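## Task

Place the pencil sharpener into the red box (release is allowed once any part of it is inside), then shut that same box with its own lid. The result only counts if everything stays in place without the robot holding it. Finish by opening the gripper and moving the arm away.

## Robot and tools

Robot: one Kinova Gen3 arm with seven revolute joints and a Robotiq 2F-85 parallel gripper, working on a table. There is a single arm, so every command row describes that one arm. The only camera is cam_wrist (504x504), mounted on the wrist; its nominal frame is wrist_camera_optical (+z looking forward, +x toward image right, +y toward image bottom), but the real camera may be offset by roughly 24 mm and tilted or rolled by about 11 degrees.

Scene frame: origin on the table surface straight below the arm base, +z up, +y to the left when facing along +x. The base itself may sit slightly tilted against the table. In the gripper frames robotiq_pinch and robotiq_tcp, +z points out along the fingers and +y along the closing direction; robotiq_pinch is the point between closed pads, robotiq_tcp is at the closed fingertips a little farther out.

Tool execute_actions, argument actions: a list holding at most one item, or empty. An empty list ([]) does nothing and just reports the current state. An item with rows is a motion: rows is a list of 1 to 15 rows, and steps (1 to 15, default 15) is how many control steps of 1/30 s to run; each row is used for one step and the final row repeats if steps outnumber rows. An item with only steps (up to 300) is a wait: no new command, it returns once that many steps have gone by since the previous result. Optional pictures (true/false) chooses whether images are returned; by default they are.

Each row is exactly 9 numbers in this order: joint_1 (waist), joint_2 (shoulder), joint_3 (upper arm roll), joint_4 (elbow), joint_5 (forearm roll), joint_6 (wrist pitch), joint_7 (wrist roll), gripper position, gripper speed. The first seven are absolute joint target angles in radians, in the same convention as the Joint positions line, not offsets. Stated ranges: joints 1, 3, 5, 7 from -69.115 to 69.115; joint 2 from -2.250 to 2.250; joint 4 from -2.580 to 2.580; joint 6 from -2.100 to 2.100. A target more than 0.013 rad beyond a range end, and farther out than the joint currently is, gets the whole call refused (nothing is sent). True ends can differ by up to 0.013 rad; a target beyond the true end is clipped there and the result may say "joint sent to its limit" (possibly referring to an earlier motion still running). No such line does not prove there is more room.

Gripper position is absolute, range -1 to 1: +1 is fully open (85 mm), 0 is about 41 mm, pads touch near -0.8, and -1 closes until blocked. Gripper speed, range -1 to 1, sets how fast the gap changes: about 20 mm/s at -1, 85 at 0, 150 at +1. Grip force is not adjustable; a full close presses roughly 190-235 N per pad. To hold firmly, send -1 and keep sending it. For a gentler hold, open first, then command a position just below the object width. To release, command a position wider than the object. Fingers that stopped stay put until the position number changes by 0.01 or more, but will close further on their own (never past the request) if the object yields, slips or is lost. Closing pushes the fingertips about 13 mm farther from the wrist, so keep that clearance above surfaces.

Motion limits: each joint target is held within a fixed lead of the measured angle (0.304 rad for joints 1-4, 0.266 rad for joints 5-7), and if targets would move the gripper more than 70 mm from where it is, all are scaled back. Joints are speed and acceleration limited and synchronised so they finish together; reversing a command stops them together. Long moves may still be unfinished when a result returns. The arm keeps heading to the last row sent while you think or wait, until it has nearly stopped or a step is HELD; after that only a new action moves it further.

Result lines: Joint positions (rad) and Joint velocities (rad/s) in column order; position_measured_pct is about 50 - 50 x the finger position number, so 0 means fully open. Stopping below 90 before reaching the request means something is gripped or blocking; about 90 or slightly more means the pads met on nothing or on something very thin. "joint command not followed" means a clearance check (mounting blocks and posts count as part of the arm) altered or blocked targets. HELD marks steps whose row was not fully sent. MOTOR HOT appears from 60 °C; at 75 °C an OVER-TEMPERATURE FAULT makes the arm brake weakly and sag until cool. Holding loads, even idle, heats motors.

Torque fault: if contact torque reaches a joint's load limit (joints 1-4: 51.3 N m; joints 5-7: 32.3 N m; carried weight included), the arm halts for 10 s and the rest of the call is skipped. Brief external tugs on held items or pushes on loose objects can occur.

zoom_image: camera "cam_wrist", region [x0, y0, x1, y1] in pixels of its latest image, origin top-left, at most 504x504; returns a finer close-up. read_manual: optional section "licences"; returns URDF licence texts only, no motion. finished_scene: scene = the number of the scene being ended; irreversible, reports whether the task succeeded and moves to the next scene's task. Answering without a tool call ends everything.

Avoid: knocking or placing anything off the table (instant failure), dropping or letting objects slip, slamming, hard impacts and strong pushes, leaving the lid or object supported only by the gripper, and any stop of the arm. Release and back away before ending the scene.

Each tool is called after "Emit:" as name(argument=value, ...), one argument or row to a line, values as JSON.

## Session

Emit:
execute_actions(
  actions=[],
)

Scene clock: 0.00 s of 6600.00 s.
position_measured_pct=0.0
Joint positions: [-2.039 -0.616  1.779  2.479  2.861  0.698  0.726]
Joint velocities: [ 0.    -0.    -0.001 -0.002 -0.     0.    -0.   ]
Motor temperatures (°C, as the motors report them): [25 28 26 26 30 27 38]

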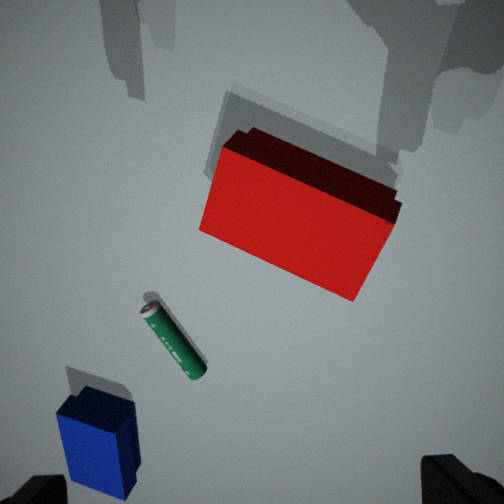

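Emit:
zoom_image(
  camera="cam_wrist",
  region=[180, 70, 420, 310],
)

Emit:
zoom_image(
  camera="cam_wrist",
  region=[20, 280, 244, 504],
)

Region (180, 70, 420, 310) of cam_wrist's 504x504 image, scaled by 2.100.

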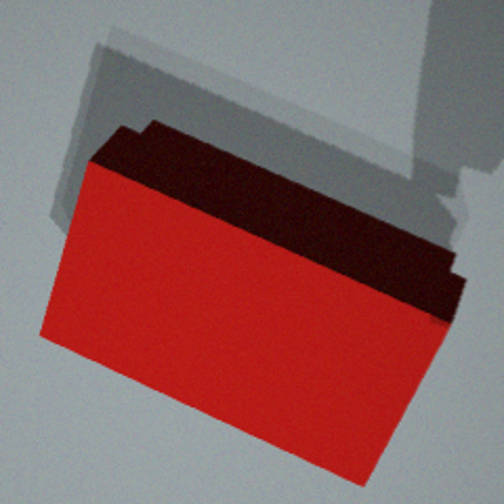

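Region (20, 280, 244, 504) of cam_wrist's 504x504 image, scaled by 2.250.

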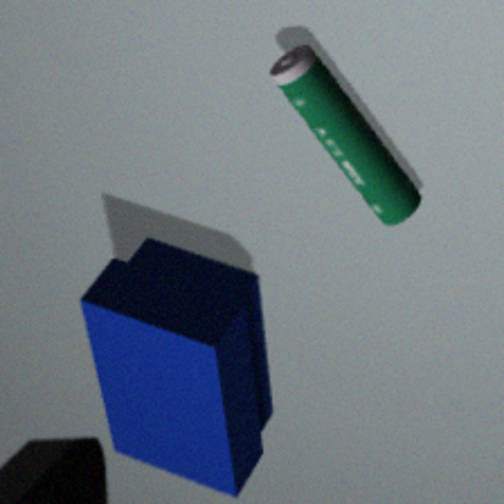

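Emit:
execute_actions(
  actions=[
    {"rows": [[-1.95, 0.476, 1.918, 2.175, 3.142, -0.39, 0.96, 1, 0]], "steps": 15},
  ],
)

Emit:
execute_actions(
  actions=[
    {"steps": 45},
  ],
)

Scene clock: 91.37 s of 6600.00 s.
position_measured_pct=0.0
Joint positions: [-1.965 -0.211  1.895  2.227  3.092  0.355  0.92 ]
Joint velocities: [ 0.105  1.223  0.17  -0.378  0.354 -1.074  0.29 ]
Motor temperatures (°C, as the motors report them): [25 29 26 26 30 27 38]
Steps of this call (steps 1 to 90: nothing new was sent; then 87.87 s passed at rest; steps 91 to 105: all 15 steps of this action). Readings (joint positions | what the end effector reports):
91: [-2.038 -0.614 1.780 2.478 2.861 0.697 0.727] | position_measured_pct=0.0
92: [-2.036 -0.607 1.782 2.473 2.866 0.692 0.731] | position_measured_pct=0.0
94: [-2.027 -0.576 1.794 2.447 2.889 0.669 0.751] | position_measured_pct=0.0
98: [-2.001 -0.472 1.835 2.357 2.972 0.580 0.820] | position_measured_pct=0.0
105: the state above

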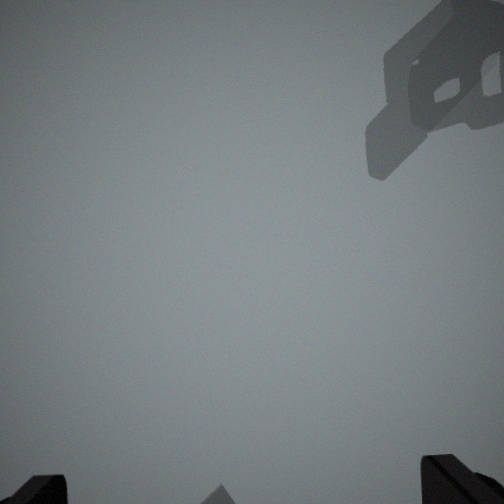

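Scene clock: 92.87 s of 6600.00 s.
position_measured_pct=0.0
Joint positions: [-1.95   0.476  1.918  2.175  3.142 -0.39   0.96 ]
Joint velocities: [-0.     0.     0.001 -0.001 -0.001 -0.001 -0.001]
Motor temperatures (°C, as the motors report them): [25 29 26 26 30 27 38]
Steps of this call (steps 1 to 45: the robot went on to your last target). Readings (joint positions | what the end effector reports):
1: [-1.962 -0.170 1.900 2.216 3.103 0.319 0.928] | position_measured_pct=0.0
2: [-1.960 -0.129 1.904 2.206 3.112 0.283 0.936] | position_measured_pct=0.0
4: [-1.956 -0.046 1.910 2.193 3.125 0.210 0.946] | position_measured_pct=0.0
8: [-1.952 0.119 1.916 2.180 3.137 0.065 0.956] | position_measured_pct=0.0
45: the state above
The arm was judged still, so your last target was given up. Only a new action makes it travel on or press farther. Fingers that are still opening or closing keep moving.

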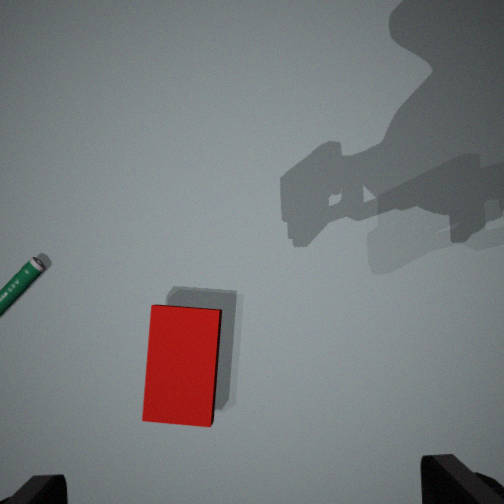

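Emit:
zoom_image(
  camera="cam_wrist",
  region=[110, 270, 280, 440],
)

Region (110, 270, 280, 440) of cam_wrist's 504x504 image, scaled by 2.965.

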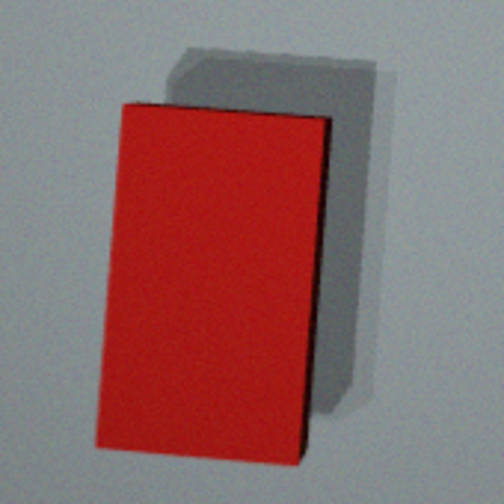

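Emit:
execute_actions(
  actions=[
    {"rows": [[-1.95, 0.476, 1.918, 2.175, 3.142, 0.25, 1.57, 1, 0]], "steps": 15},
  ],
  pictures=false,
)

Emit:
execute_actions(
  actions=[
    {"steps": 20},
  ],
)

Scene clock: 103.53 s of 6600.00 s.
position_measured_pct=0.0
Joint positions: [-1.95   0.476  1.918  2.175  3.142  0.116  1.459]
Joint velocities: [ 0.     0.001  0.001 -0.001  0.001  1.213  1.058]
Motor temperatures (°C, as the motors report them): [25 29 26 26 30 27 38]
Steps of this call (steps 1 to 90: nothing new was sent; then 7.17 s passed at rest; steps 91 to 105: all 15 steps of this action). Readings (joint positions | what the end effector reports):
91: [-1.950 0.476 1.918 2.175 3.142 -0.389 0.961] | position_measured_pct=0.0
92: [-1.950 0.476 1.918 2.176 3.142 -0.379 0.971] | position_measured_pct=0.0
94: [-1.950 0.476 1.918 2.176 3.142 -0.329 1.021] | position_measured_pct=0.0
98: [-1.950 0.476 1.918 2.175 3.142 -0.169 1.181] | position_measured_pct=0.0
105: the state above

Scene clock: 104.20 s of 6600.00 s.
position_measured_pct=0.0
Joint positions: [-1.95   0.476  1.918  2.175  3.142  0.25   1.57 ]
Joint velocities: [-0.    -0.001 -0.003  0.001 -0.002 -0.    -0.001]
Motor temperatures (°C, as the motors report them): [25 29 26 26 30 27 38]
Steps of this call (steps 1 to 20: the robot went on to your last target). Readings (joint positions | what the end effector reports):
1: [-1.950 0.476 1.918 2.175 3.142 0.154 1.492] | position_measured_pct=0.0
2: [-1.950 0.476 1.918 2.175 3.142 0.188 1.520] | position_measured_pct=0.0
4: [-1.950 0.476 1.918 2.174 3.142 0.231 1.555] | position_measured_pct=0.0
8: [-1.950 0.476 1.918 2.174 3.142 0.248 1.569] | position_measured_pct=0.0
20: the state above

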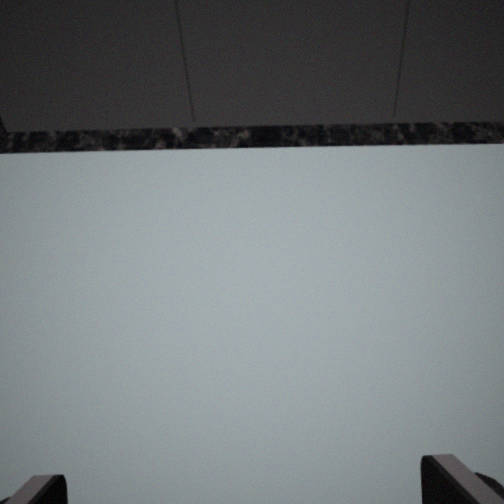

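Emit:
execute_actions(
  actions=[
    {"rows": [[-1.95, 0.476, 1.918, 2.175, 2.07, -0.707, 2.6, 1, 0]], "steps": 15},
  ],
)

Emit:
execute_actions(
  actions=[
    {"steps": 25},
  ],
)

Scene clock: 109.80 s of 6600.00 s.
position_measured_pct=0.0
Joint positions: [-1.95   0.476  1.918  2.175  2.636 -0.255  2.076]
Joint velocities: [ 0.    -0.     0.002  0.001 -1.215 -1.216  1.216]
Motor temperatures (°C, as the motors report them): [25 29 26 26 30 27 38]
Steps of this call (steps 1 to 15: the robot went on to your last target; steps 16 to 90: nothing new was sent; then 2.10 s passed at rest; steps 91 to 105: all 15 steps of this action). Readings (joint positions | what the end effector reports):
91: [-1.950 0.476 1.918 2.175 3.140 0.249 1.571] | position_measured_pct=0.0
92: [-1.950 0.476 1.918 2.174 3.131 0.239 1.581] | position_measured_pct=0.0
94: [-1.950 0.476 1.918 2.173 3.080 0.189 1.632] | position_measured_pct=0.0
98: [-1.950 0.476 1.918 2.175 2.921 0.029 1.791] | position_measured_pct=0.0
105: the state above

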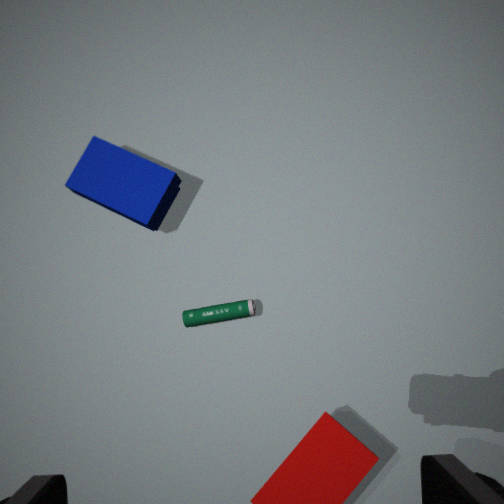

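Scene clock: 110.63 s of 6600.00 s.
position_measured_pct=0.0
Joint positions: [-1.95   0.476  1.918  2.175  2.07  -0.707  2.6  ]
Joint velocities: [ 0.    -0.    -0.    -0.    -0.    -0.001  0.001]
Motor temperatures (°C, as the motors report them): [25 29 26 26 30 27 38]
Steps of this call (steps 1 to 25: the robot went on to your last target). Readings (joint positions | what the end effector reports):
1: [-1.950 0.476 1.918 2.175 2.596 -0.296 2.116] | position_measured_pct=0.0
2: [-1.950 0.476 1.918 2.175 2.555 -0.337 2.157] | position_measured_pct=0.0
4: [-1.950 0.476 1.918 2.175 2.474 -0.418 2.238] | position_measured_pct=0.0
8: [-1.950 0.476 1.918 2.176 2.311 -0.573 2.401] | position_measured_pct=0.0
25: the state above

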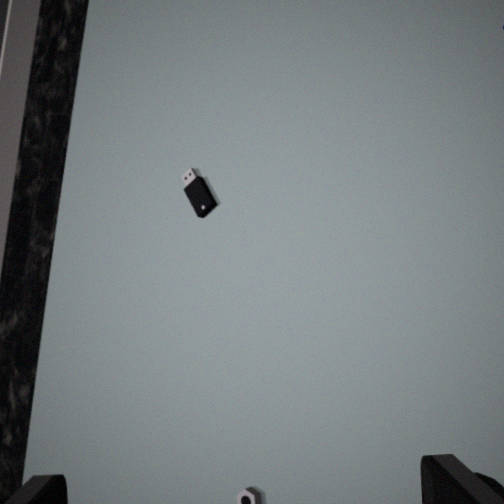

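Emit:
execute_actions(
  actions=[
    {"rows": [[-1.95, 0.476, 1.918, 2.175, 2.65, -0.95, 2.02, 1, 0]], "steps": 15},
  ],
  pictures=false,
)

Emit:
execute_actions(
  actions=[
    {"steps": 15},
  ],
)

Scene clock: 115.03 s of 6600.00 s.
position_measured_pct=0.0
Joint positions: [-1.95   0.476  1.918  2.175  2.572 -0.943  2.098]
Joint velocities: [ 0.004 -0.001  0.007  0.003  1.022 -0.119 -1.017]
Motor temperatures (°C, as the motors report them): [25 29 26 26 30 27 38]
Steps of this call (steps 1 to 30: the robot went on to your last target; steps 31 to 90: nothing new was sent; then 0.90 s passed at rest; steps 91 to 105: all 15 steps of this action). Readings (joint positions | what the end effector reports):
91: [-1.950 0.476 1.918 2.175 2.071 -0.708 2.599] | position_measured_pct=0.0
92: [-1.950 0.476 1.918 2.174 2.081 -0.717 2.589] | position_measured_pct=0.0
94: [-1.950 0.476 1.919 2.174 2.131 -0.762 2.538] | position_measured_pct=0.0
98: [-1.950 0.476 1.917 2.175 2.291 -0.875 2.379] | position_measured_pct=0.0
105: the state above

Scene clock: 115.53 s of 6600.00 s.
position_measured_pct=0.0
Joint positions: [-1.95   0.476  1.918  2.175  2.65  -0.95   2.02 ]
Joint velocities: [ 0.     0.    -0.    -0.001  0.001  0.001 -0.001]
Motor temperatures (°C, as the motors report them): [25 29 26 26 30 27 38]
Steps of this call (steps 1 to 15: the robot went on to your last target). Readings (joint positions | what the end effector reports):
1: [-1.950 0.476 1.918 2.175 2.602 -0.946 2.068] | position_measured_pct=0.0
2: [-1.950 0.476 1.918 2.176 2.625 -0.948 2.046] | position_measured_pct=0.0
4: [-1.950 0.476 1.918 2.176 2.645 -0.950 2.026] | position_measured_pct=0.0
8: [-1.950 0.476 1.918 2.175 2.649 -0.950 2.021] | position_measured_pct=0.0
15: the state above

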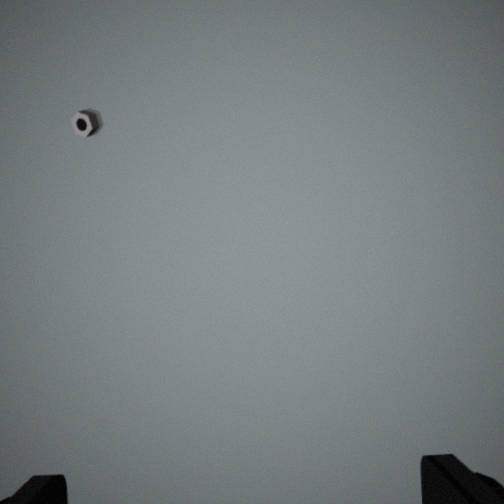

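Emit:
execute_actions(
  actions=[
    {"rows": [[-1.95, 0.476, 1.918, 2.175, 4.21, -0.75, 0.46, 1, 0]], "steps": 15},
  ],
)

Emit:
execute_actions(
  actions=[
    {"steps": 12},
  ],
)

Emit:
execute_actions(
  actions=[
    {"steps": 25},
  ],
)

Scene clock: 119.77 s of 6600.00 s.
position_measured_pct=0.0
Joint positions: [-1.95   0.476  1.918  2.175  3.156 -0.757  1.514]
Joint velocities: [ 0.    -0.001 -0.002  0.     1.215  0.07  -1.216]
Motor temperatures (°C, as the motors report them): [25 29 26 26 30 27 38]
Steps of this call (steps 1 to 15: the robot went on to your last target; steps 16 to 90: nothing new was sent; then 0.73 s passed at rest; steps 91 to 105: all 15 steps of this action). Readings (joint positions | what the end effector reports):
91: [-1.950 0.476 1.918 2.175 2.651 -0.949 2.019] | position_measured_pct=0.0
92: [-1.950 0.476 1.918 2.175 2.661 -0.942 2.009] | position_measured_pct=0.0
94: [-1.951 0.476 1.917 2.175 2.711 -0.904 1.959] | position_measured_pct=0.0
98: [-1.950 0.476 1.918 2.175 2.871 -0.811 1.799] | position_measured_pct=0.0
105: the state above

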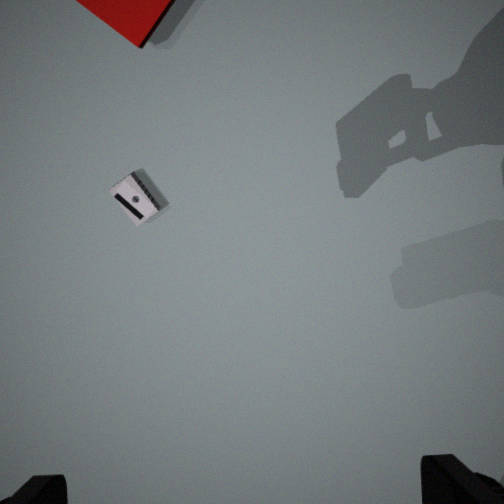

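Scene clock: 120.17 s of 6600.00 s.
position_measured_pct=0.0
Joint positions: [-1.95   0.476  1.918  2.175  3.643 -0.75   1.026]
Joint velocities: [ 0.    -0.     0.001  0.002  1.216  0.002 -1.216]
Motor temperatures (°C, as the motors report them): [25 29 26 26 30 27 38]
Steps of this call (steps 1 to 12: the robot went on to your last target). Readings (joint positions | what the end effector reports):
1: [-1.950 0.476 1.918 2.175 3.196 -0.755 1.474] | position_measured_pct=0.0
2: [-1.950 0.476 1.918 2.175 3.237 -0.754 1.433] | position_measured_pct=0.0
4: [-1.950 0.476 1.918 2.175 3.318 -0.752 1.352] | position_measured_pct=0.0
8: [-1.950 0.476 1.918 2.175 3.481 -0.751 1.189] | position_measured_pct=0.0
12: the state above

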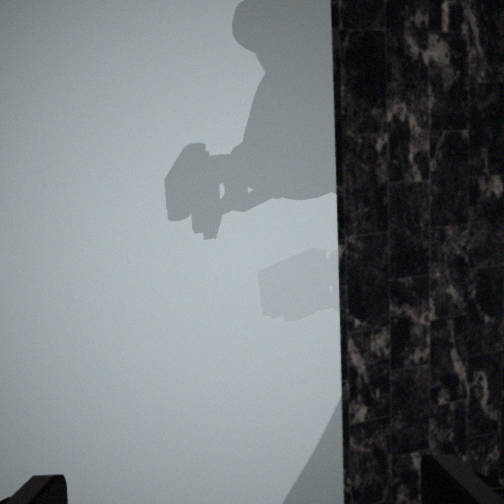

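Scene clock: 121.00 s of 6600.00 s.
position_measured_pct=0.0
Joint positions: [-1.95   0.476  1.918  2.175  4.21  -0.75   0.46 ]
Joint velocities: [ 0.     0.001 -0.    -0.001 -0.     0.    -0.004]
Motor temperatures (°C, as the motors report them): [25 29 26 26 30 27 38]
Steps of this call (steps 1 to 25: the robot went on to your last target). Readings (joint positions | what the end effector reports):
1: [-1.950 0.476 1.918 2.175 3.684 -0.750 0.986] | position_measured_pct=0.0
2: [-1.950 0.476 1.918 2.175 3.725 -0.750 0.945] | position_measured_pct=0.0
4: [-1.950 0.476 1.918 2.175 3.806 -0.750 0.864] | position_measured_pct=0.0
8: [-1.950 0.476 1.918 2.175 3.969 -0.750 0.701] | position_measured_pct=0.0
25: the state above

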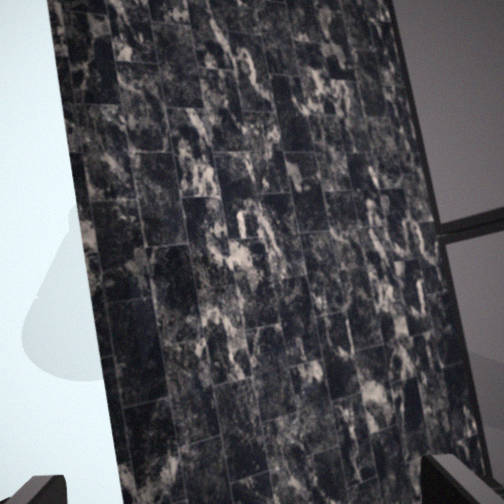

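Emit:
execute_actions(
  actions=[
    {"rows": [[-1.95, 0.476, 1.918, 2.175, 3.142, -0.39, -2.182, 1, 0]], "steps": 15},
  ],
  pictures=false,
)

Emit:
execute_actions(
  actions=[
    {"steps": 70},
  ],
)

Scene clock: 126.93 s of 6600.00 s.
position_measured_pct=0.0
Joint positions: [-1.95   0.476  1.918  2.175  3.704 -0.411 -0.046]
Joint velocities: [ 0.     0.001  0.002  0.003 -1.216  0.193 -1.215]
Motor temperatures (°C, as the motors report them): [25 29 26 26 30 27 38]
Steps of this call (steps 1 to 30: the robot went on to your last target; steps 31 to 90: nothing new was sent; then 2.43 s passed at rest; steps 91 to 105: all 15 steps of this action). Readings (joint positions | what the end effector reports):
91: [-1.950 0.476 1.918 2.175 4.209 -0.749 0.459] | position_measured_pct=0.0
92: [-1.950 0.476 1.919 2.175 4.199 -0.739 0.449] | position_measured_pct=0.0
94: [-1.949 0.476 1.919 2.175 4.149 -0.689 0.399] | position_measured_pct=0.0
98: [-1.950 0.476 1.918 2.175 3.989 -0.534 0.239] | position_measured_pct=0.0
105: the state above

Scene clock: 129.27 s of 6600.00 s.
position_measured_pct=0.0
Joint positions: [-1.95   0.476  1.918  2.175  3.142 -0.39  -2.182]
Joint velocities: [-0.     0.     0.002  0.002 -0.002  0.     0.   ]
Motor temperatures (°C, as the motors report them): [25 28 26 26 30 27 38]
Steps of this call (steps 1 to 70: the robot went on to your last target). Readings (joint positions | what the end effector reports):
1: [-1.950 0.476 1.918 2.175 3.664 -0.406 -0.086] | position_measured_pct=0.0
2: [-1.950 0.476 1.918 2.175 3.623 -0.401 -0.127] | position_measured_pct=0.0
4: [-1.950 0.476 1.918 2.175 3.542 -0.396 -0.208] | position_measured_pct=0.0
8: [-1.950 0.476 1.918 2.175 3.379 -0.392 -0.371] | position_measured_pct=0.0
70: the state above

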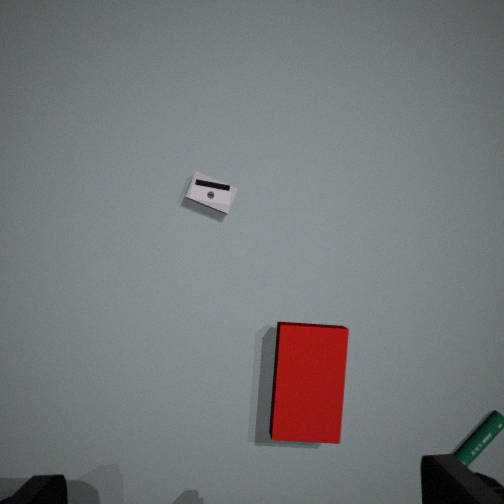

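Emit:
zoom_image(
  camera="cam_wrist",
  region=[220, 290, 390, 460],
)

Emit:
zoom_image(
  camera="cam_wrist",
  region=[160, 150, 260, 250],
)

Region (220, 290, 390, 460) of cam_wrist's 504x504 image, scaled by 2.965.

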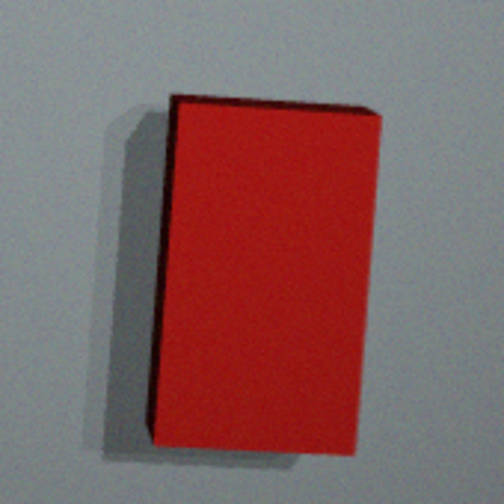

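Region (160, 150, 260, 250) of cam_wrist's 504x504 image, scaled by 5.040.

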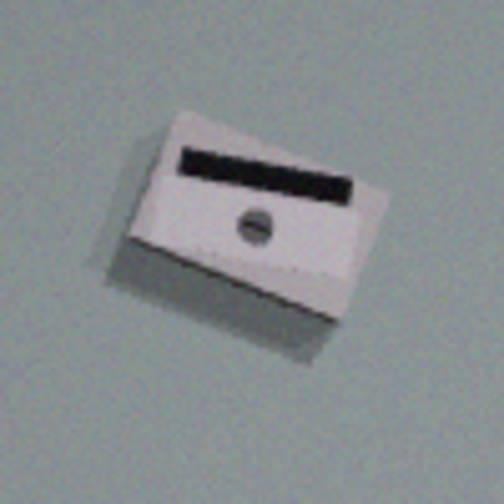

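Emit:
execute_actions(
  actions=[
    {"rows": [[-1.239, 0.533, 1.229, 2.094, 3.142, -0.133, -2.385, 1, 0]], "steps": 15},
  ],
  pictures=false,
)

Emit:
execute_actions(
  actions=[
    {"steps": 30},
  ],
)

Scene clock: 158.53 s of 6600.00 s.
position_measured_pct=0.0
Joint positions: [-1.498  0.527  1.478  2.101  3.142 -0.157 -2.366]
Joint velocities: [ 1.231  0.046 -1.228 -0.062  0.001  0.201 -0.161]
Motor temperatures (°C, as the motors report them): [25 28 26 26 30 27 38]
Steps of this call (steps 1 to 15: the robot went on to your last target; steps 16 to 90: nothing new was sent; then 25.77 s passed at rest; steps 91 to 105: all 15 steps of this action). Readings (joint positions | what the end effector reports):
91: [-1.948 0.476 1.917 2.175 3.142 -0.389 -2.183] | position_measured_pct=0.0
92: [-1.940 0.478 1.912 2.174 3.142 -0.385 -2.186] | position_measured_pct=0.0
94: [-1.909 0.484 1.886 2.167 3.142 -0.363 -2.203] | position_measured_pct=0.0
98: [-1.783 0.505 1.766 2.136 3.142 -0.268 -2.278] | position_measured_pct=0.0
105: the state above

Scene clock: 159.53 s of 6600.00 s.
position_measured_pct=0.0
Joint positions: [-1.239  0.533  1.229  2.094  3.142 -0.133 -2.385]
Joint velocities: [ 0.     0.001  0.     0.001 -0.001 -0.     0.001]
Motor temperatures (°C, as the motors report them): [25 28 26 26 30 27 38]
Steps of this call (steps 1 to 30: the robot went on to your last target). Readings (joint positions | what the end effector reports):
1: [-1.457 0.528 1.438 2.099 3.142 -0.151 -2.371] | position_measured_pct=0.0
2: [-1.418 0.530 1.399 2.098 3.142 -0.146 -2.375] | position_measured_pct=0.0
4: [-1.351 0.531 1.331 2.096 3.142 -0.139 -2.380] | position_measured_pct=0.0
8: [-1.267 0.533 1.246 2.095 3.142 -0.133 -2.385] | position_measured_pct=0.0
30: the state above
The arm was judged still, so your last target was given up. Only a new action makes it travel on or press farther. Fingers that are still opening or closing keep moving.

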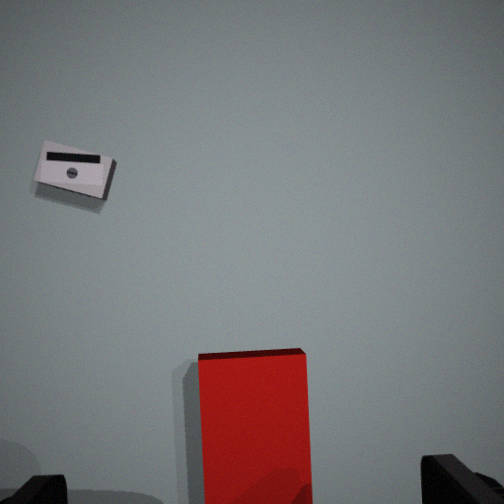

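Emit:
zoom_image(
  camera="cam_wrist",
  region=[170, 334, 340, 504],
)

Emit:
zoom_image(
  camera="cam_wrist",
  region=[10, 110, 140, 240],
)

Region (170, 334, 340, 504) of cam_wrist's 504x504 image, scaled by 2.965.

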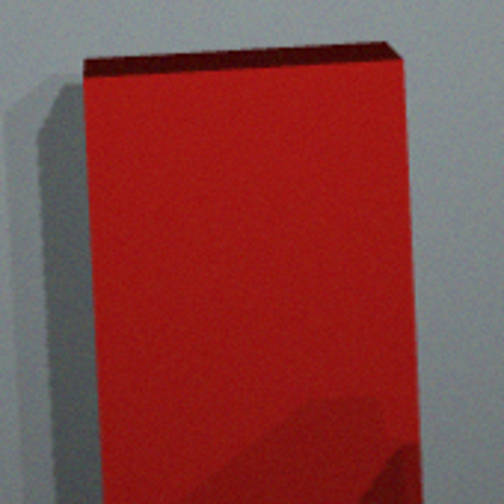

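Region (10, 110, 140, 240) of cam_wrist's 504x504 image, scaled by 3.877.

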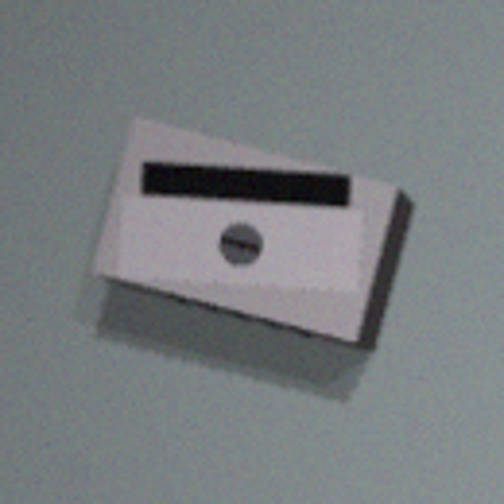

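Emit:
execute_actions(
  actions=[
    {"rows": [[-1.100, 0.659, 1.115, 1.998, 3.142, -0.156, -2.454, 1, 0]], "steps": 15},
  ],
  pictures=false,
)

Emit:
execute_actions(
  actions=[
    {"steps": 15},
  ],
)

Scene clock: 178.37 s of 6600.00 s.
position_measured_pct=0.0
Joint positions: [-1.103  0.657  1.115  1.998  3.142 -0.156 -2.454]
Joint velocities: [ 0.029  0.021 -0.    -0.004 -0.    -0.002 -0.001]
Motor temperatures (°C, as the motors report them): [25 28 26 26 30 27 38]
Steps of this call (steps 1 to 90: nothing new was sent; then 15.33 s passed at rest; steps 91 to 105: all 15 steps of this action). Readings (joint positions | what the end effector reports):
91: [-1.237 0.534 1.228 2.093 3.142 -0.133 -2.385] | position_measured_pct=0.0
92: [-1.229 0.541 1.224 2.089 3.142 -0.134 -2.388] | position_measured_pct=0.0
94: [-1.198 0.569 1.203 2.071 3.142 -0.139 -2.401] | position_measured_pct=0.0
98: [-1.125 0.636 1.135 2.016 3.142 -0.152 -2.442] | position_measured_pct=0.0
105: the state above

Scene clock: 178.87 s of 6600.00 s.
position_measured_pct=0.0
Joint positions: [-1.1    0.659  1.115  1.998  3.142 -0.156 -2.454]
Joint velocities: [ 0.001 -0.001 -0.002 -0.     0.     0.001 -0.001]
Motor temperatures (°C, as the motors report them): [25 28 26 26 30 27 38]
Steps of this call (steps 1 to 15: the robot went on to your last target). Readings (joint positions | what the end effector reports):
1: [-1.102 0.657 1.115 1.998 3.142 -0.156 -2.454] | position_measured_pct=0.0
2: [-1.102 0.658 1.115 1.998 3.142 -0.156 -2.454] | position_measured_pct=0.0
4: [-1.101 0.658 1.115 1.998 3.142 -0.156 -2.454] | position_measured_pct=0.0
8: [-1.100 0.659 1.115 1.998 3.142 -0.156 -2.454] | position_measured_pct=0.0
15: the state above
The arm was judged still, so your last target was given up. Only a new action makes it travel on or press farther. Fingers that are still opening or closing keep moving.

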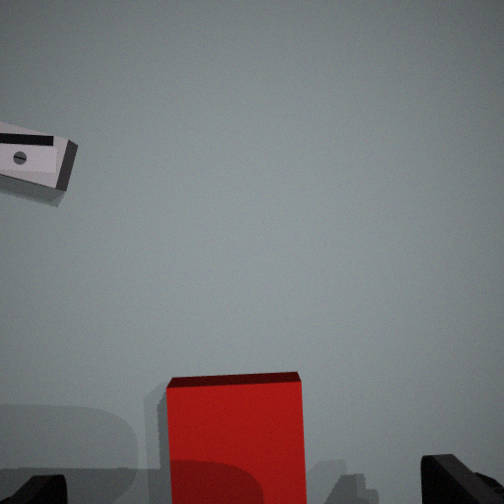

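Emit:
execute_actions(
  actions=[
    {"rows": [[-1.062, 0.669, 1.086, 1.993, 3.142, -0.135, -2.452, 0.25, 0]], "steps": 15},
  ],
  pictures=false,
)

Emit:
execute_actions(
  actions=[
    {"steps": 10},
  ],
)

Scene clock: 191.17 s of 6600.00 s.
position_measured_pct=35.7
Joint positions: [-1.063  0.669  1.086  1.993  3.142 -0.135 -2.452]
Joint velocities: [ 0.005  0.002  0.    -0.    -0.001  0.    -0.001]
Motor temperatures (°C, as the motors report them): [25 28 26 26 30 27 38]
Steps of this call (steps 1 to 90: nothing new was sent; then 8.80 s passed at rest; steps 91 to 105: all 15 steps of this action). Readings (joint positions | what the end effector reports):
91: [-1.098 0.659 1.114 1.998 3.142 -0.156 -2.454] | position_measured_pct=0.0
92: [-1.091 0.661 1.110 1.997 3.142 -0.153 -2.454] | position_measured_pct=0.4
94: [-1.075 0.665 1.098 1.995 3.142 -0.144 -2.453] | position_measured_pct=4.8
98: [-1.066 0.668 1.087 1.993 3.142 -0.136 -2.452] | position_measured_pct=15.9
105: the state above

Scene clock: 191.50 s of 6600.00 s.
position_measured_pct=37.7
Joint positions: [-1.062  0.669  1.086  1.993  3.142 -0.135 -2.452]
Joint velocities: [ 0.    -0.     0.001 -0.001 -0.    -0.001  0.002]
Motor temperatures (°C, as the motors report them): [25 28 26 26 30 27 38]
Steps of this call (steps 1 to 10: the robot went on to your last target). Readings (joint positions | what the end effector reports):
1: [-1.062 0.669 1.086 1.993 3.142 -0.135 -2.452] | position_measured_pct=36.5
2: [-1.062 0.669 1.086 1.993 3.142 -0.135 -2.452] | position_measured_pct=36.9
4: [-1.062 0.669 1.086 1.993 3.142 -0.135 -2.452] | position_measured_pct=37.7
8: [-1.062 0.669 1.086 1.993 3.142 -0.135 -2.452] | position_measured_pct=37.7
10: the state above

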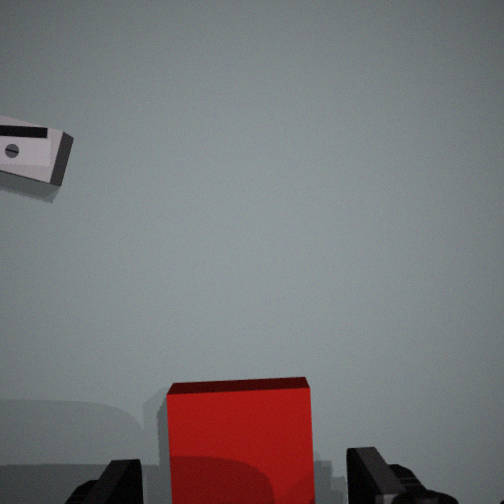

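Emit:
execute_actions(
  actions=[
    {"rows": [[-1.039, 0.675, 1.069, 1.990, 3.142, -0.122, -2.451, 0.25, 0]], "steps": 12},
  ],
  pictures=false,
)

Emit:
execute_actions(
  actions=[
    {"rows": [[-1.039, 0.675, 1.069, 1.990, 3.142, -0.122, -2.451, -1, -0.6]], "steps": 15},
  ],
  pictures=false,
)

Emit:
execute_actions(
  actions=[
    {"steps": 15},
  ],
)

Scene clock: 197.77 s of 6600.00 s.
position_measured_pct=37.7
Joint positions: [-1.04   0.675  1.069  1.99   3.142 -0.122 -2.451]
Joint velocities: [ 0.007  0.001 -0.003 -0.    -0.001  0.001  0.   ]
Motor temperatures (°C, as the motors report them): [25 28 26 26 30 27 38]
Steps of this call (steps 1 to 15: the robot went on to your last target; steps 16 to 90: nothing new was sent; then 2.87 s passed at rest; steps 91 to 102: all 12 steps of this action). Readings (joint positions | what the end effector reports):
91: [-1.061 0.669 1.085 1.993 3.142 -0.135 -2.452] | position_measured_pct=37.7
92: [-1.054 0.671 1.082 1.992 3.142 -0.132 -2.452] | position_measured_pct=37.7
94: [-1.046 0.673 1.075 1.991 3.142 -0.126 -2.451] | position_measured_pct=37.7
98: [-1.041 0.674 1.070 1.990 3.142 -0.123 -2.451] | position_measured_pct=37.7
102: the state above

Scene clock: 198.27 s of 6600.00 s.
position_measured_pct=56.0
Joint positions: [-1.04   0.674  1.069  1.99   3.142 -0.123 -2.451]
Joint velocities: [-0.006 -0.009  0.004  0.003  0.    -0.003 -0.001]
Motor temperatures (°C, as the motors report them): [25 28 26 26 30 27 38]
Steps of this call (steps 1 to 15: all 15 steps of this action). Readings (joint positions | what the end effector reports):
1: [-1.040 0.675 1.069 1.990 3.142 -0.122 -2.451] | position_measured_pct=37.7
2: [-1.039 0.675 1.069 1.990 3.142 -0.122 -2.451] | position_measured_pct=38.1
4: [-1.039 0.675 1.069 1.990 3.142 -0.122 -2.451] | position_measured_pct=40.1
8: [-1.039 0.675 1.069 1.990 3.142 -0.122 -2.451] | position_measured_pct=46.0
15: the state above

Scene clock: 198.77 s of 6600.00 s.
position_measured_pct=59.5
Joint positions: [-1.041  0.673  1.07   1.991  3.142 -0.123 -2.451]
Joint velocities: [-0.    -0.     0.    -0.    -0.001  0.001  0.002]
Motor temperatures (°C, as the motors report them): [25 28 26 26 30 27 38]
Steps of this call (steps 1 to 15: the robot went on to your last target). Readings (joint positions | what the end effector reports):
1: [-1.040 0.674 1.070 1.990 3.142 -0.123 -2.451] | position_measured_pct=56.7
2: [-1.040 0.674 1.070 1.990 3.142 -0.123 -2.451] | position_measured_pct=57.5
4: [-1.041 0.673 1.070 1.991 3.142 -0.123 -2.451] | position_measured_pct=58.7
8: [-1.041 0.673 1.070 1.991 3.142 -0.123 -2.451] | position_measured_pct=59.5
15: the state above
The arm was judged still, so your last target was given up. Only a new action makes it travel on or press farther. Fingers that are still opening or closing keep moving.

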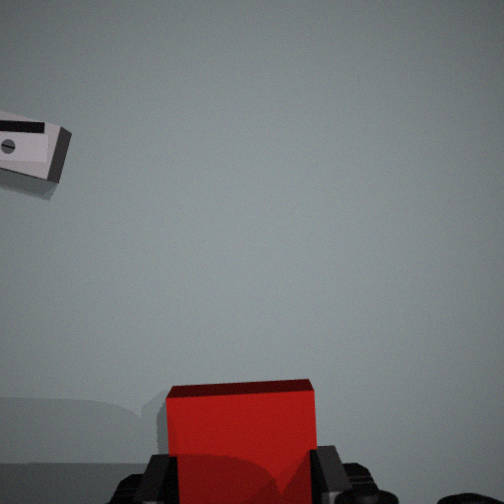

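Emit:
execute_actions(
  actions=[
    {"rows": [[-1.047,0.673,1.075,1.991,3.142,-0.126,-2.451,-1,0],[-1.055,0.671,1.081,1.992,3.142,-0.131,-2.451,-1,0],[-1.063,0.669,1.087,1.993,3.142,-0.135,-2.451,-1,0],[-1.071,0.667,1.093,1.994,3.142,-0.140,-2.451,-1,0],[-1.079,0.665,1.099,1.995,3.142,-0.144,-2.451,-1,0],[-1.087,0.663,1.105,1.996,3.142,-0.149,-2.451,-1,0],[-1.095,0.660,1.111,1.997,3.142,-0.153,-2.451,-1,0],[-1.103,0.658,1.117,1.998,3.142,-0.157,-2.451,-1,0],[-1.111,0.656,1.123,1.999,3.142,-0.162,-2.451,-1,0],[-1.119,0.654,1.129,2.000,3.142,-0.166,-2.451,-1,0],[-1.127,0.652,1.135,2.001,3.142,-0.171,-2.451,-1,0],[-1.135,0.650,1.141,2.002,3.142,-0.175,-2.451,-1,0],[-1.143,0.648,1.147,2.003,3.142,-0.180,-2.451,-1,0],[-1.151,0.646,1.153,2.004,3.142,-0.184,-2.451,-1,0],[-1.159,0.644,1.159,2.005,3.142,-0.188,-2.451,-1,0]], "steps": 15},
  ],
  pictures=false,
)

Emit:
execute_actions(
  actions=[
    {"steps": 12},
  ],
)

Scene clock: 204.30 s of 6600.00 s.
position_measured_pct=59.5
Joint positions: [-1.132  0.651  1.138  2.002  3.142 -0.173 -2.451]
Joint velocities: [-0.236 -0.059  0.179  0.029 -0.001 -0.131 -0.   ]
Motor temperatures (°C, as the motors report them): [25 28 26 26 30 27 38]
Steps of this call (steps 1 to 90: nothing new was sent; then 2.03 s passed at rest; steps 91 to 105: all 15 steps of this action). Readings (joint positions | what the end effector reports):
91: [-1.042 0.673 1.070 1.991 3.142 -0.123 -2.451] | position_measured_pct=59.5
92: [-1.044 0.672 1.072 1.991 3.142 -0.124 -2.451] | position_measured_pct=59.5
94: [-1.053 0.671 1.078 1.992 3.142 -0.128 -2.451] | position_measured_pct=59.5
98: [-1.079 0.665 1.098 1.995 3.142 -0.143 -2.451] | position_measured_pct=59.5
105: the state above

Scene clock: 204.70 s of 6600.00 s.
position_measured_pct=59.5
Joint positions: [-1.158  0.644  1.159  2.005  3.142 -0.188 -2.451]
Joint velocities: [-0.007 -0.001 -0.001  0.001 -0.    -0.002 -0.   ]
Motor temperatures (°C, as the motors report them): [25 28 26 26 30 27 38]
Steps of this call (steps 1 to 12: the robot went on to your last target). Readings (joint positions | what the end effector reports):
1: [-1.139 0.649 1.144 2.003 3.142 -0.178 -2.451] | position_measured_pct=59.5
2: [-1.145 0.647 1.149 2.003 3.142 -0.181 -2.451] | position_measured_pct=59.5
4: [-1.152 0.646 1.155 2.004 3.142 -0.185 -2.451] | position_measured_pct=59.5
8: [-1.157 0.645 1.158 2.005 3.142 -0.188 -2.451] | position_measured_pct=59.5
12: the state above

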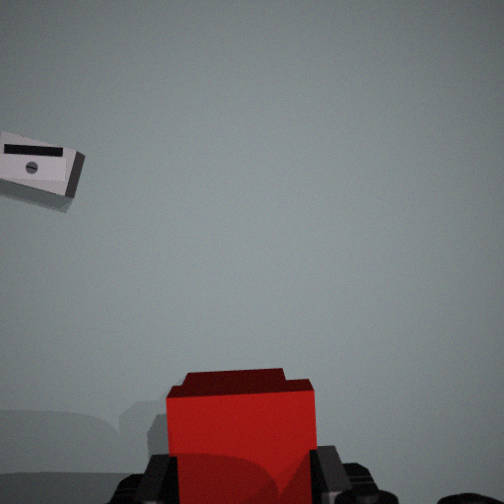

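Emit:
execute_actions(
  actions=[
    {"rows": [[-1.118,0.619,1.148,1.952,3.142,-0.230,-2.413,-1,0],[-1.118,0.619,1.148,1.952,3.142,-0.230,-2.413,-1,0],[-1.118,0.619,1.148,1.952,3.142,-0.230,-2.413,-1,0],[-1.077,0.594,1.136,1.900,3.142,-0.272,-2.375,-1,0],[-1.077,0.594,1.136,1.900,3.142,-0.272,-2.375,-1,0],[-1.077,0.594,1.136,1.900,3.142,-0.272,-2.375,-1,0],[-1.036,0.569,1.125,1.847,3.142,-0.314,-2.338,-1,0],[-1.036,0.569,1.125,1.847,3.142,-0.314,-2.338,-1,0],[-1.036,0.569,1.125,1.847,3.142,-0.314,-2.338,-1,0],[-0.995,0.544,1.114,1.795,3.142,-0.356,-2.300,-1,0]], "steps": 15},
  ],
  pictures=false,
)

Emit:
execute_actions(
  actions=[
    {"steps": 15},
  ],
)

Scene clock: 216.73 s of 6600.00 s.
position_measured_pct=59.5
Joint positions: [-1.009  0.552  1.118  1.811  3.142 -0.343 -2.311]
Joint velocities: [ 0.172 -0.111 -0.043 -0.256  0.001 -0.203  0.187]
Motor temperatures (°C, as the motors report them): [25 28 26 26 30 27 38]
Steps of this call (steps 1 to 30: the robot went on to your last target; steps 31 to 150: nothing new was sent; then 6.53 s passed at rest; steps 151 to 165: all 15 steps of this action). Readings (joint positions | what the end effector reports):
151: [-1.158 0.643 1.159 2.004 3.142 -0.189 -2.450] | position_measured_pct=59.5
152: [-1.152 0.640 1.157 1.999 3.142 -0.193 -2.447] | position_measured_pct=59.5
154: [-1.133 0.629 1.152 1.976 3.142 -0.211 -2.431] | position_measured_pct=59.5
158: [-1.088 0.601 1.139 1.916 3.142 -0.259 -2.387] | position_measured_pct=59.5
165: the state above

Scene clock: 217.23 s of 6600.00 s.
position_measured_pct=59.5
Joint positions: [-0.995  0.544  1.114  1.795  3.142 -0.356 -2.3  ]
Joint velocities: [ 0.001 -0.001 -0.001 -0.    -0.001 -0.001  0.001]
Motor temperatures (°C, as the motors report them): [25 28 26 26 30 27 38]
Steps of this call (steps 1 to 15: the robot went on to your last target). Readings (joint positions | what the end effector reports):
1: [-1.005 0.549 1.117 1.804 3.142 -0.349 -2.306] | position_measured_pct=59.5
2: [-1.002 0.548 1.116 1.800 3.142 -0.352 -2.303] | position_measured_pct=59.5
4: [-0.999 0.546 1.115 1.797 3.142 -0.354 -2.301] | position_measured_pct=59.5
8: [-0.996 0.545 1.114 1.795 3.142 -0.356 -2.300] | position_measured_pct=59.5
15: the state above

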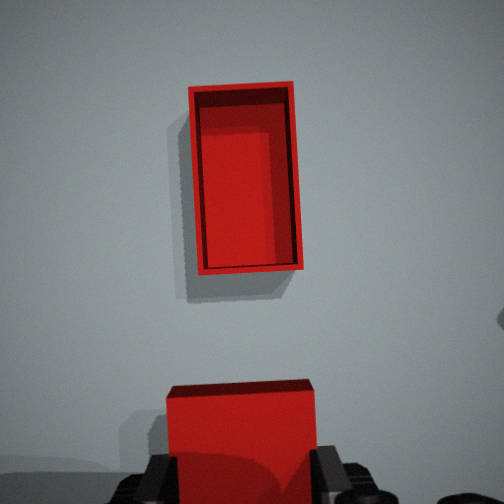

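Emit:
execute_actions(
  actions=[
    {"rows": [[-0.984,0.547,1.104,1.793,3.142,-0.351,-2.3,-1,0],[-0.973,0.550,1.095,1.791,3.142,-0.346,-2.3,-1,0],[-0.961,0.553,1.085,1.789,3.142,-0.341,-2.3,-1,0],[-0.950,0.557,1.076,1.787,3.142,-0.336,-2.3,-1,0],[-0.939,0.560,1.066,1.785,3.142,-0.331,-2.3,-1,0],[-0.928,0.563,1.057,1.784,3.142,-0.326,-2.3,-1,0],[-0.916,0.567,1.047,1.782,3.142,-0.321,-2.3,-1,0],[-0.905,0.570,1.038,1.780,3.142,-0.316,-2.3,-1,0],[-0.896,0.573,1.030,1.778,3.142,-0.312,-2.3,-1,0],[-0.888,0.576,1.023,1.777,3.142,-0.308,-2.3,-1,0],[-0.881,0.578,1.017,1.776,3.142,-0.305,-2.3,-1,0],[-0.875,0.580,1.012,1.775,3.142,-0.303,-2.3,-1,0],[-0.870,0.582,1.008,1.774,3.142,-0.300,-2.3,-1,0],[-0.865,0.584,1.004,1.773,3.142,-0.298,-2.3,-1,0],[-0.860,0.585,1.000,1.772,3.142,-0.296,-2.3,-1,0]], "steps": 15},
  ],
  pictures=false,
)

Emit:
execute_actions(
  actions=[
    {"steps": 15},
  ],
)

Scene clock: 232.47 s of 6600.00 s.
position_measured_pct=59.5
Joint positions: [-0.881  0.579  1.016  1.776  3.142 -0.305 -2.3  ]
Joint velocities: [ 0.194  0.063 -0.171 -0.034 -0.001  0.089 -0.001]
Motor temperatures (°C, as the motors report them): [25 29 26 26 30 27 38]
Steps of this call (steps 1 to 15: the robot went on to your last target; steps 16 to 90: nothing new was sent; then 11.73 s passed at rest; steps 91 to 105: all 15 steps of this action). Readings (joint positions | what the end effector reports):
91: [-0.994 0.544 1.113 1.795 3.142 -0.356 -2.300] | position_measured_pct=59.5
92: [-0.989 0.545 1.111 1.794 3.142 -0.354 -2.300] | position_measured_pct=59.5
94: [-0.977 0.549 1.101 1.792 3.142 -0.349 -2.300] | position_measured_pct=59.5
98: [-0.942 0.559 1.071 1.786 3.142 -0.333 -2.300] | position_measured_pct=59.5
105: the state above

Scene clock: 232.97 s of 6600.00 s.
position_measured_pct=59.5
Joint positions: [-0.86   0.585  1.     1.772  3.142 -0.296 -2.3  ]
Joint velocities: [ 0.002  0.001 -0.002  0.001  0.002 -0.     0.002]
Motor temperatures (°C, as the motors report them): [25 29 26 26 30 27 38]
Steps of this call (steps 1 to 15: the robot went on to your last target). Readings (joint positions | what the end effector reports):
1: [-0.875 0.581 1.011 1.775 3.142 -0.302 -2.300] | position_measured_pct=59.5
2: [-0.871 0.582 1.007 1.774 3.142 -0.300 -2.300] | position_measured_pct=59.5
4: [-0.866 0.583 1.003 1.773 3.142 -0.297 -2.300] | position_measured_pct=59.5
8: [-0.862 0.585 1.000 1.772 3.142 -0.296 -2.300] | position_measured_pct=59.5
15: the state above

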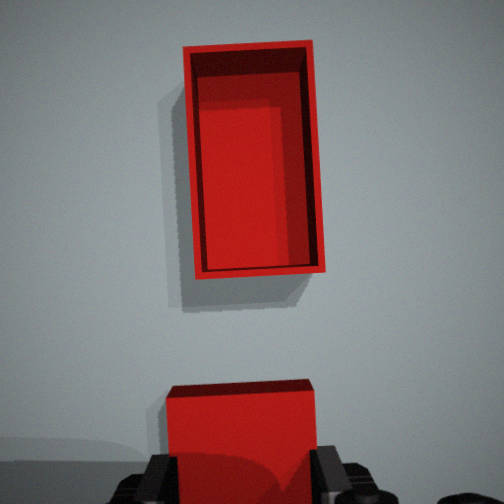

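Emit:
execute_actions(
  actions=[
    {"rows": [[-0.857,0.586,0.998,1.772,3.142,-0.295,-2.3,-1,0],[-0.857,0.586,0.998,1.772,3.142,-0.295,-2.3,-1,0],[-0.854,0.587,0.995,1.771,3.142,-0.293,-2.3,-1,0],[-0.854,0.587,0.995,1.771,3.142,-0.293,-2.3,-1,0],[-0.851,0.588,0.993,1.771,3.142,-0.292,-2.3,-1,0],[-0.851,0.588,0.993,1.771,3.142,-0.292,-2.3,-1,0],[-0.849,0.589,0.991,1.770,3.142,-0.291,-2.3,-1,0]], "steps": 15},
  ],
)

Scene clock: 239.93 s of 6600.00 s.
position_measured_pct=59.5
Joint positions: [-0.849  0.589  0.991  1.77   3.142 -0.291 -2.3  ]
Joint velocities: [ 0.003 -0.     0.    -0.001 -0.001  0.001 -0.002]
Motor temperatures (°C, as the motors report them): [25 29 26 26 30 27 38]
Steps of this call (steps 1 to 15: the robot went on to your last target; steps 16 to 90: nothing new was sent; then 3.47 s passed at rest; steps 91 to 105: all 15 steps of this action). Readings (joint positions | what the end effector reports):
91: [-0.859 0.585 1.000 1.772 3.142 -0.296 -2.300] | position_measured_pct=59.5
92: [-0.859 0.585 0.999 1.772 3.142 -0.296 -2.300] | position_measured_pct=59.5
94: [-0.856 0.586 0.998 1.772 3.142 -0.295 -2.300] | position_measured_pct=59.5
98: [-0.852 0.588 0.993 1.771 3.142 -0.292 -2.300] | position_measured_pct=59.5
105: the state above

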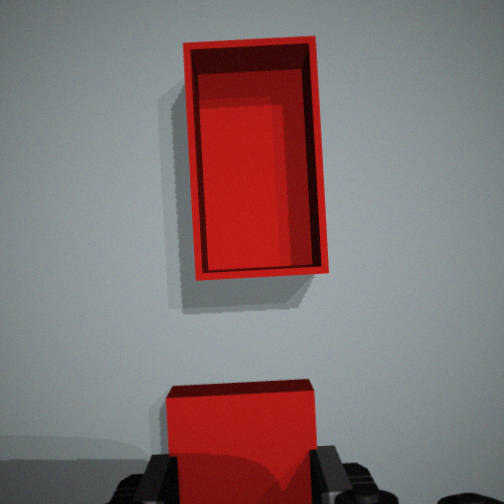

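Emit:
zoom_image(
  camera="cam_wrist",
  region=[130, 360, 250, 480],
)

Region (130, 360, 250, 480) of cam_wrist's 504x504 image, scaled by 4.200.

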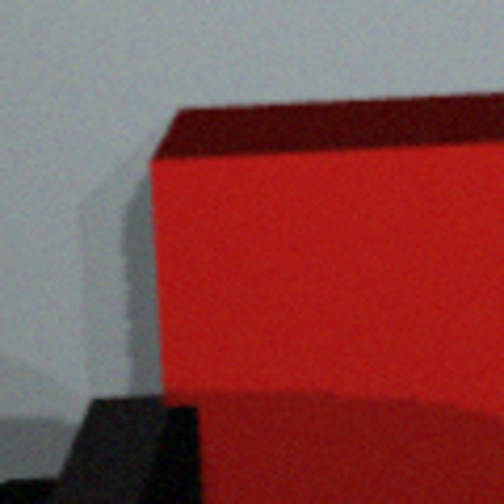

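Emit:
execute_actions(
  actions=[
    {"rows": [[-0.847,0.590,0.989,1.770,3.142,-0.290,-2.3,-1,0],[-0.847,0.590,0.989,1.770,3.142,-0.290,-2.3,-1,0],[-0.845,0.590,0.987,1.769,3.142,-0.289,-2.3,-1,0],[-0.845,0.590,0.987,1.769,3.142,-0.289,-2.3,-1,0],[-0.843,0.591,0.986,1.769,3.142,-0.288,-2.3,-1,0]], "steps": 15},
  ],
)

Scene clock: 245.07 s of 6600.00 s.
position_measured_pct=59.5
Joint positions: [-0.843  0.591  0.986  1.769  3.142 -0.288 -2.3  ]
Joint velocities: [ 0.001 -0.    -0.     0.002 -0.001  0.     0.001]
Motor temperatures (°C, as the motors report them): [25 29 26 26 30 27 38]
Steps of this call (steps 1 to 15: the robot went on to your last target; steps 16 to 90: nothing new was sent; then 1.63 s passed at rest; steps 91 to 105: all 15 steps of this action). Readings (joint positions | what the end effector reports):
91: [-0.849 0.589 0.991 1.770 3.142 -0.291 -2.300] | position_measured_pct=59.5
92: [-0.848 0.589 0.990 1.770 3.142 -0.291 -2.300] | position_measured_pct=59.5
94: [-0.847 0.590 0.989 1.770 3.142 -0.290 -2.300] | position_measured_pct=59.5
98: [-0.844 0.591 0.987 1.769 3.142 -0.288 -2.300] | position_measured_pct=59.5
105: the state above

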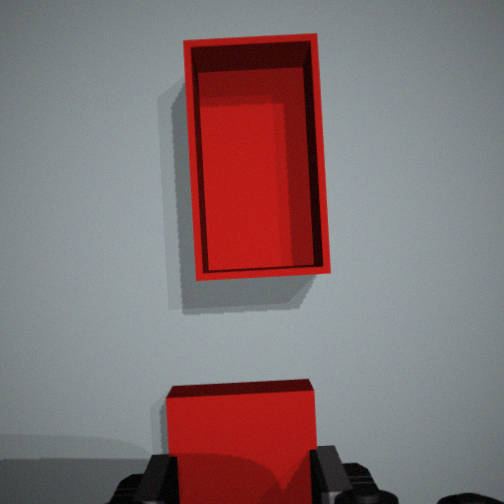

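Close enough; release.

Emit:
execute_actions(
  actions=[
    {"rows": [[-0.843,0.591,0.986,1.769,3.142,-0.288,-2.3,0.25,-0.5]], "steps": 15},
  ],
)

Scene clock: 246.73 s of 6600.00 s.
position_measured_pct=38.5
Joint positions: [-0.843  0.591  0.986  1.769  3.142 -0.288 -2.3  ]
Joint velocities: [-0.    -0.001 -0.    -0.     0.    -0.001  0.   ]
Motor temperatures (°C, as the motors report them): [25 29 26 26 30 27 38]
Steps of this call (steps 1 to 15: the robot went on to your last target; steps 16 to 35: nothing new was sent; steps 36 to 50: all 15 steps of this action). Readings (joint positions | what the end effector reports):
36: [-0.843 0.591 0.986 1.769 3.142 -0.288 -2.300] | position_measured_pct=59.5
37: [-0.843 0.591 0.986 1.769 3.142 -0.288 -2.300] | position_measured_pct=59.5
39: [-0.843 0.591 0.986 1.769 3.142 -0.288 -2.300] | position_measured_pct=56.3
43: [-0.843 0.591 0.986 1.769 3.142 -0.288 -2.300] | position_measured_pct=50.0
50: the state above

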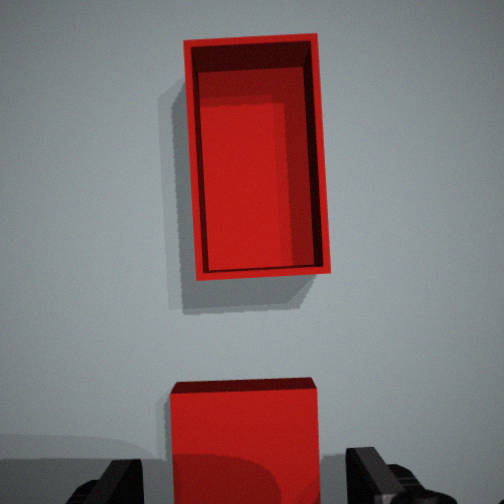

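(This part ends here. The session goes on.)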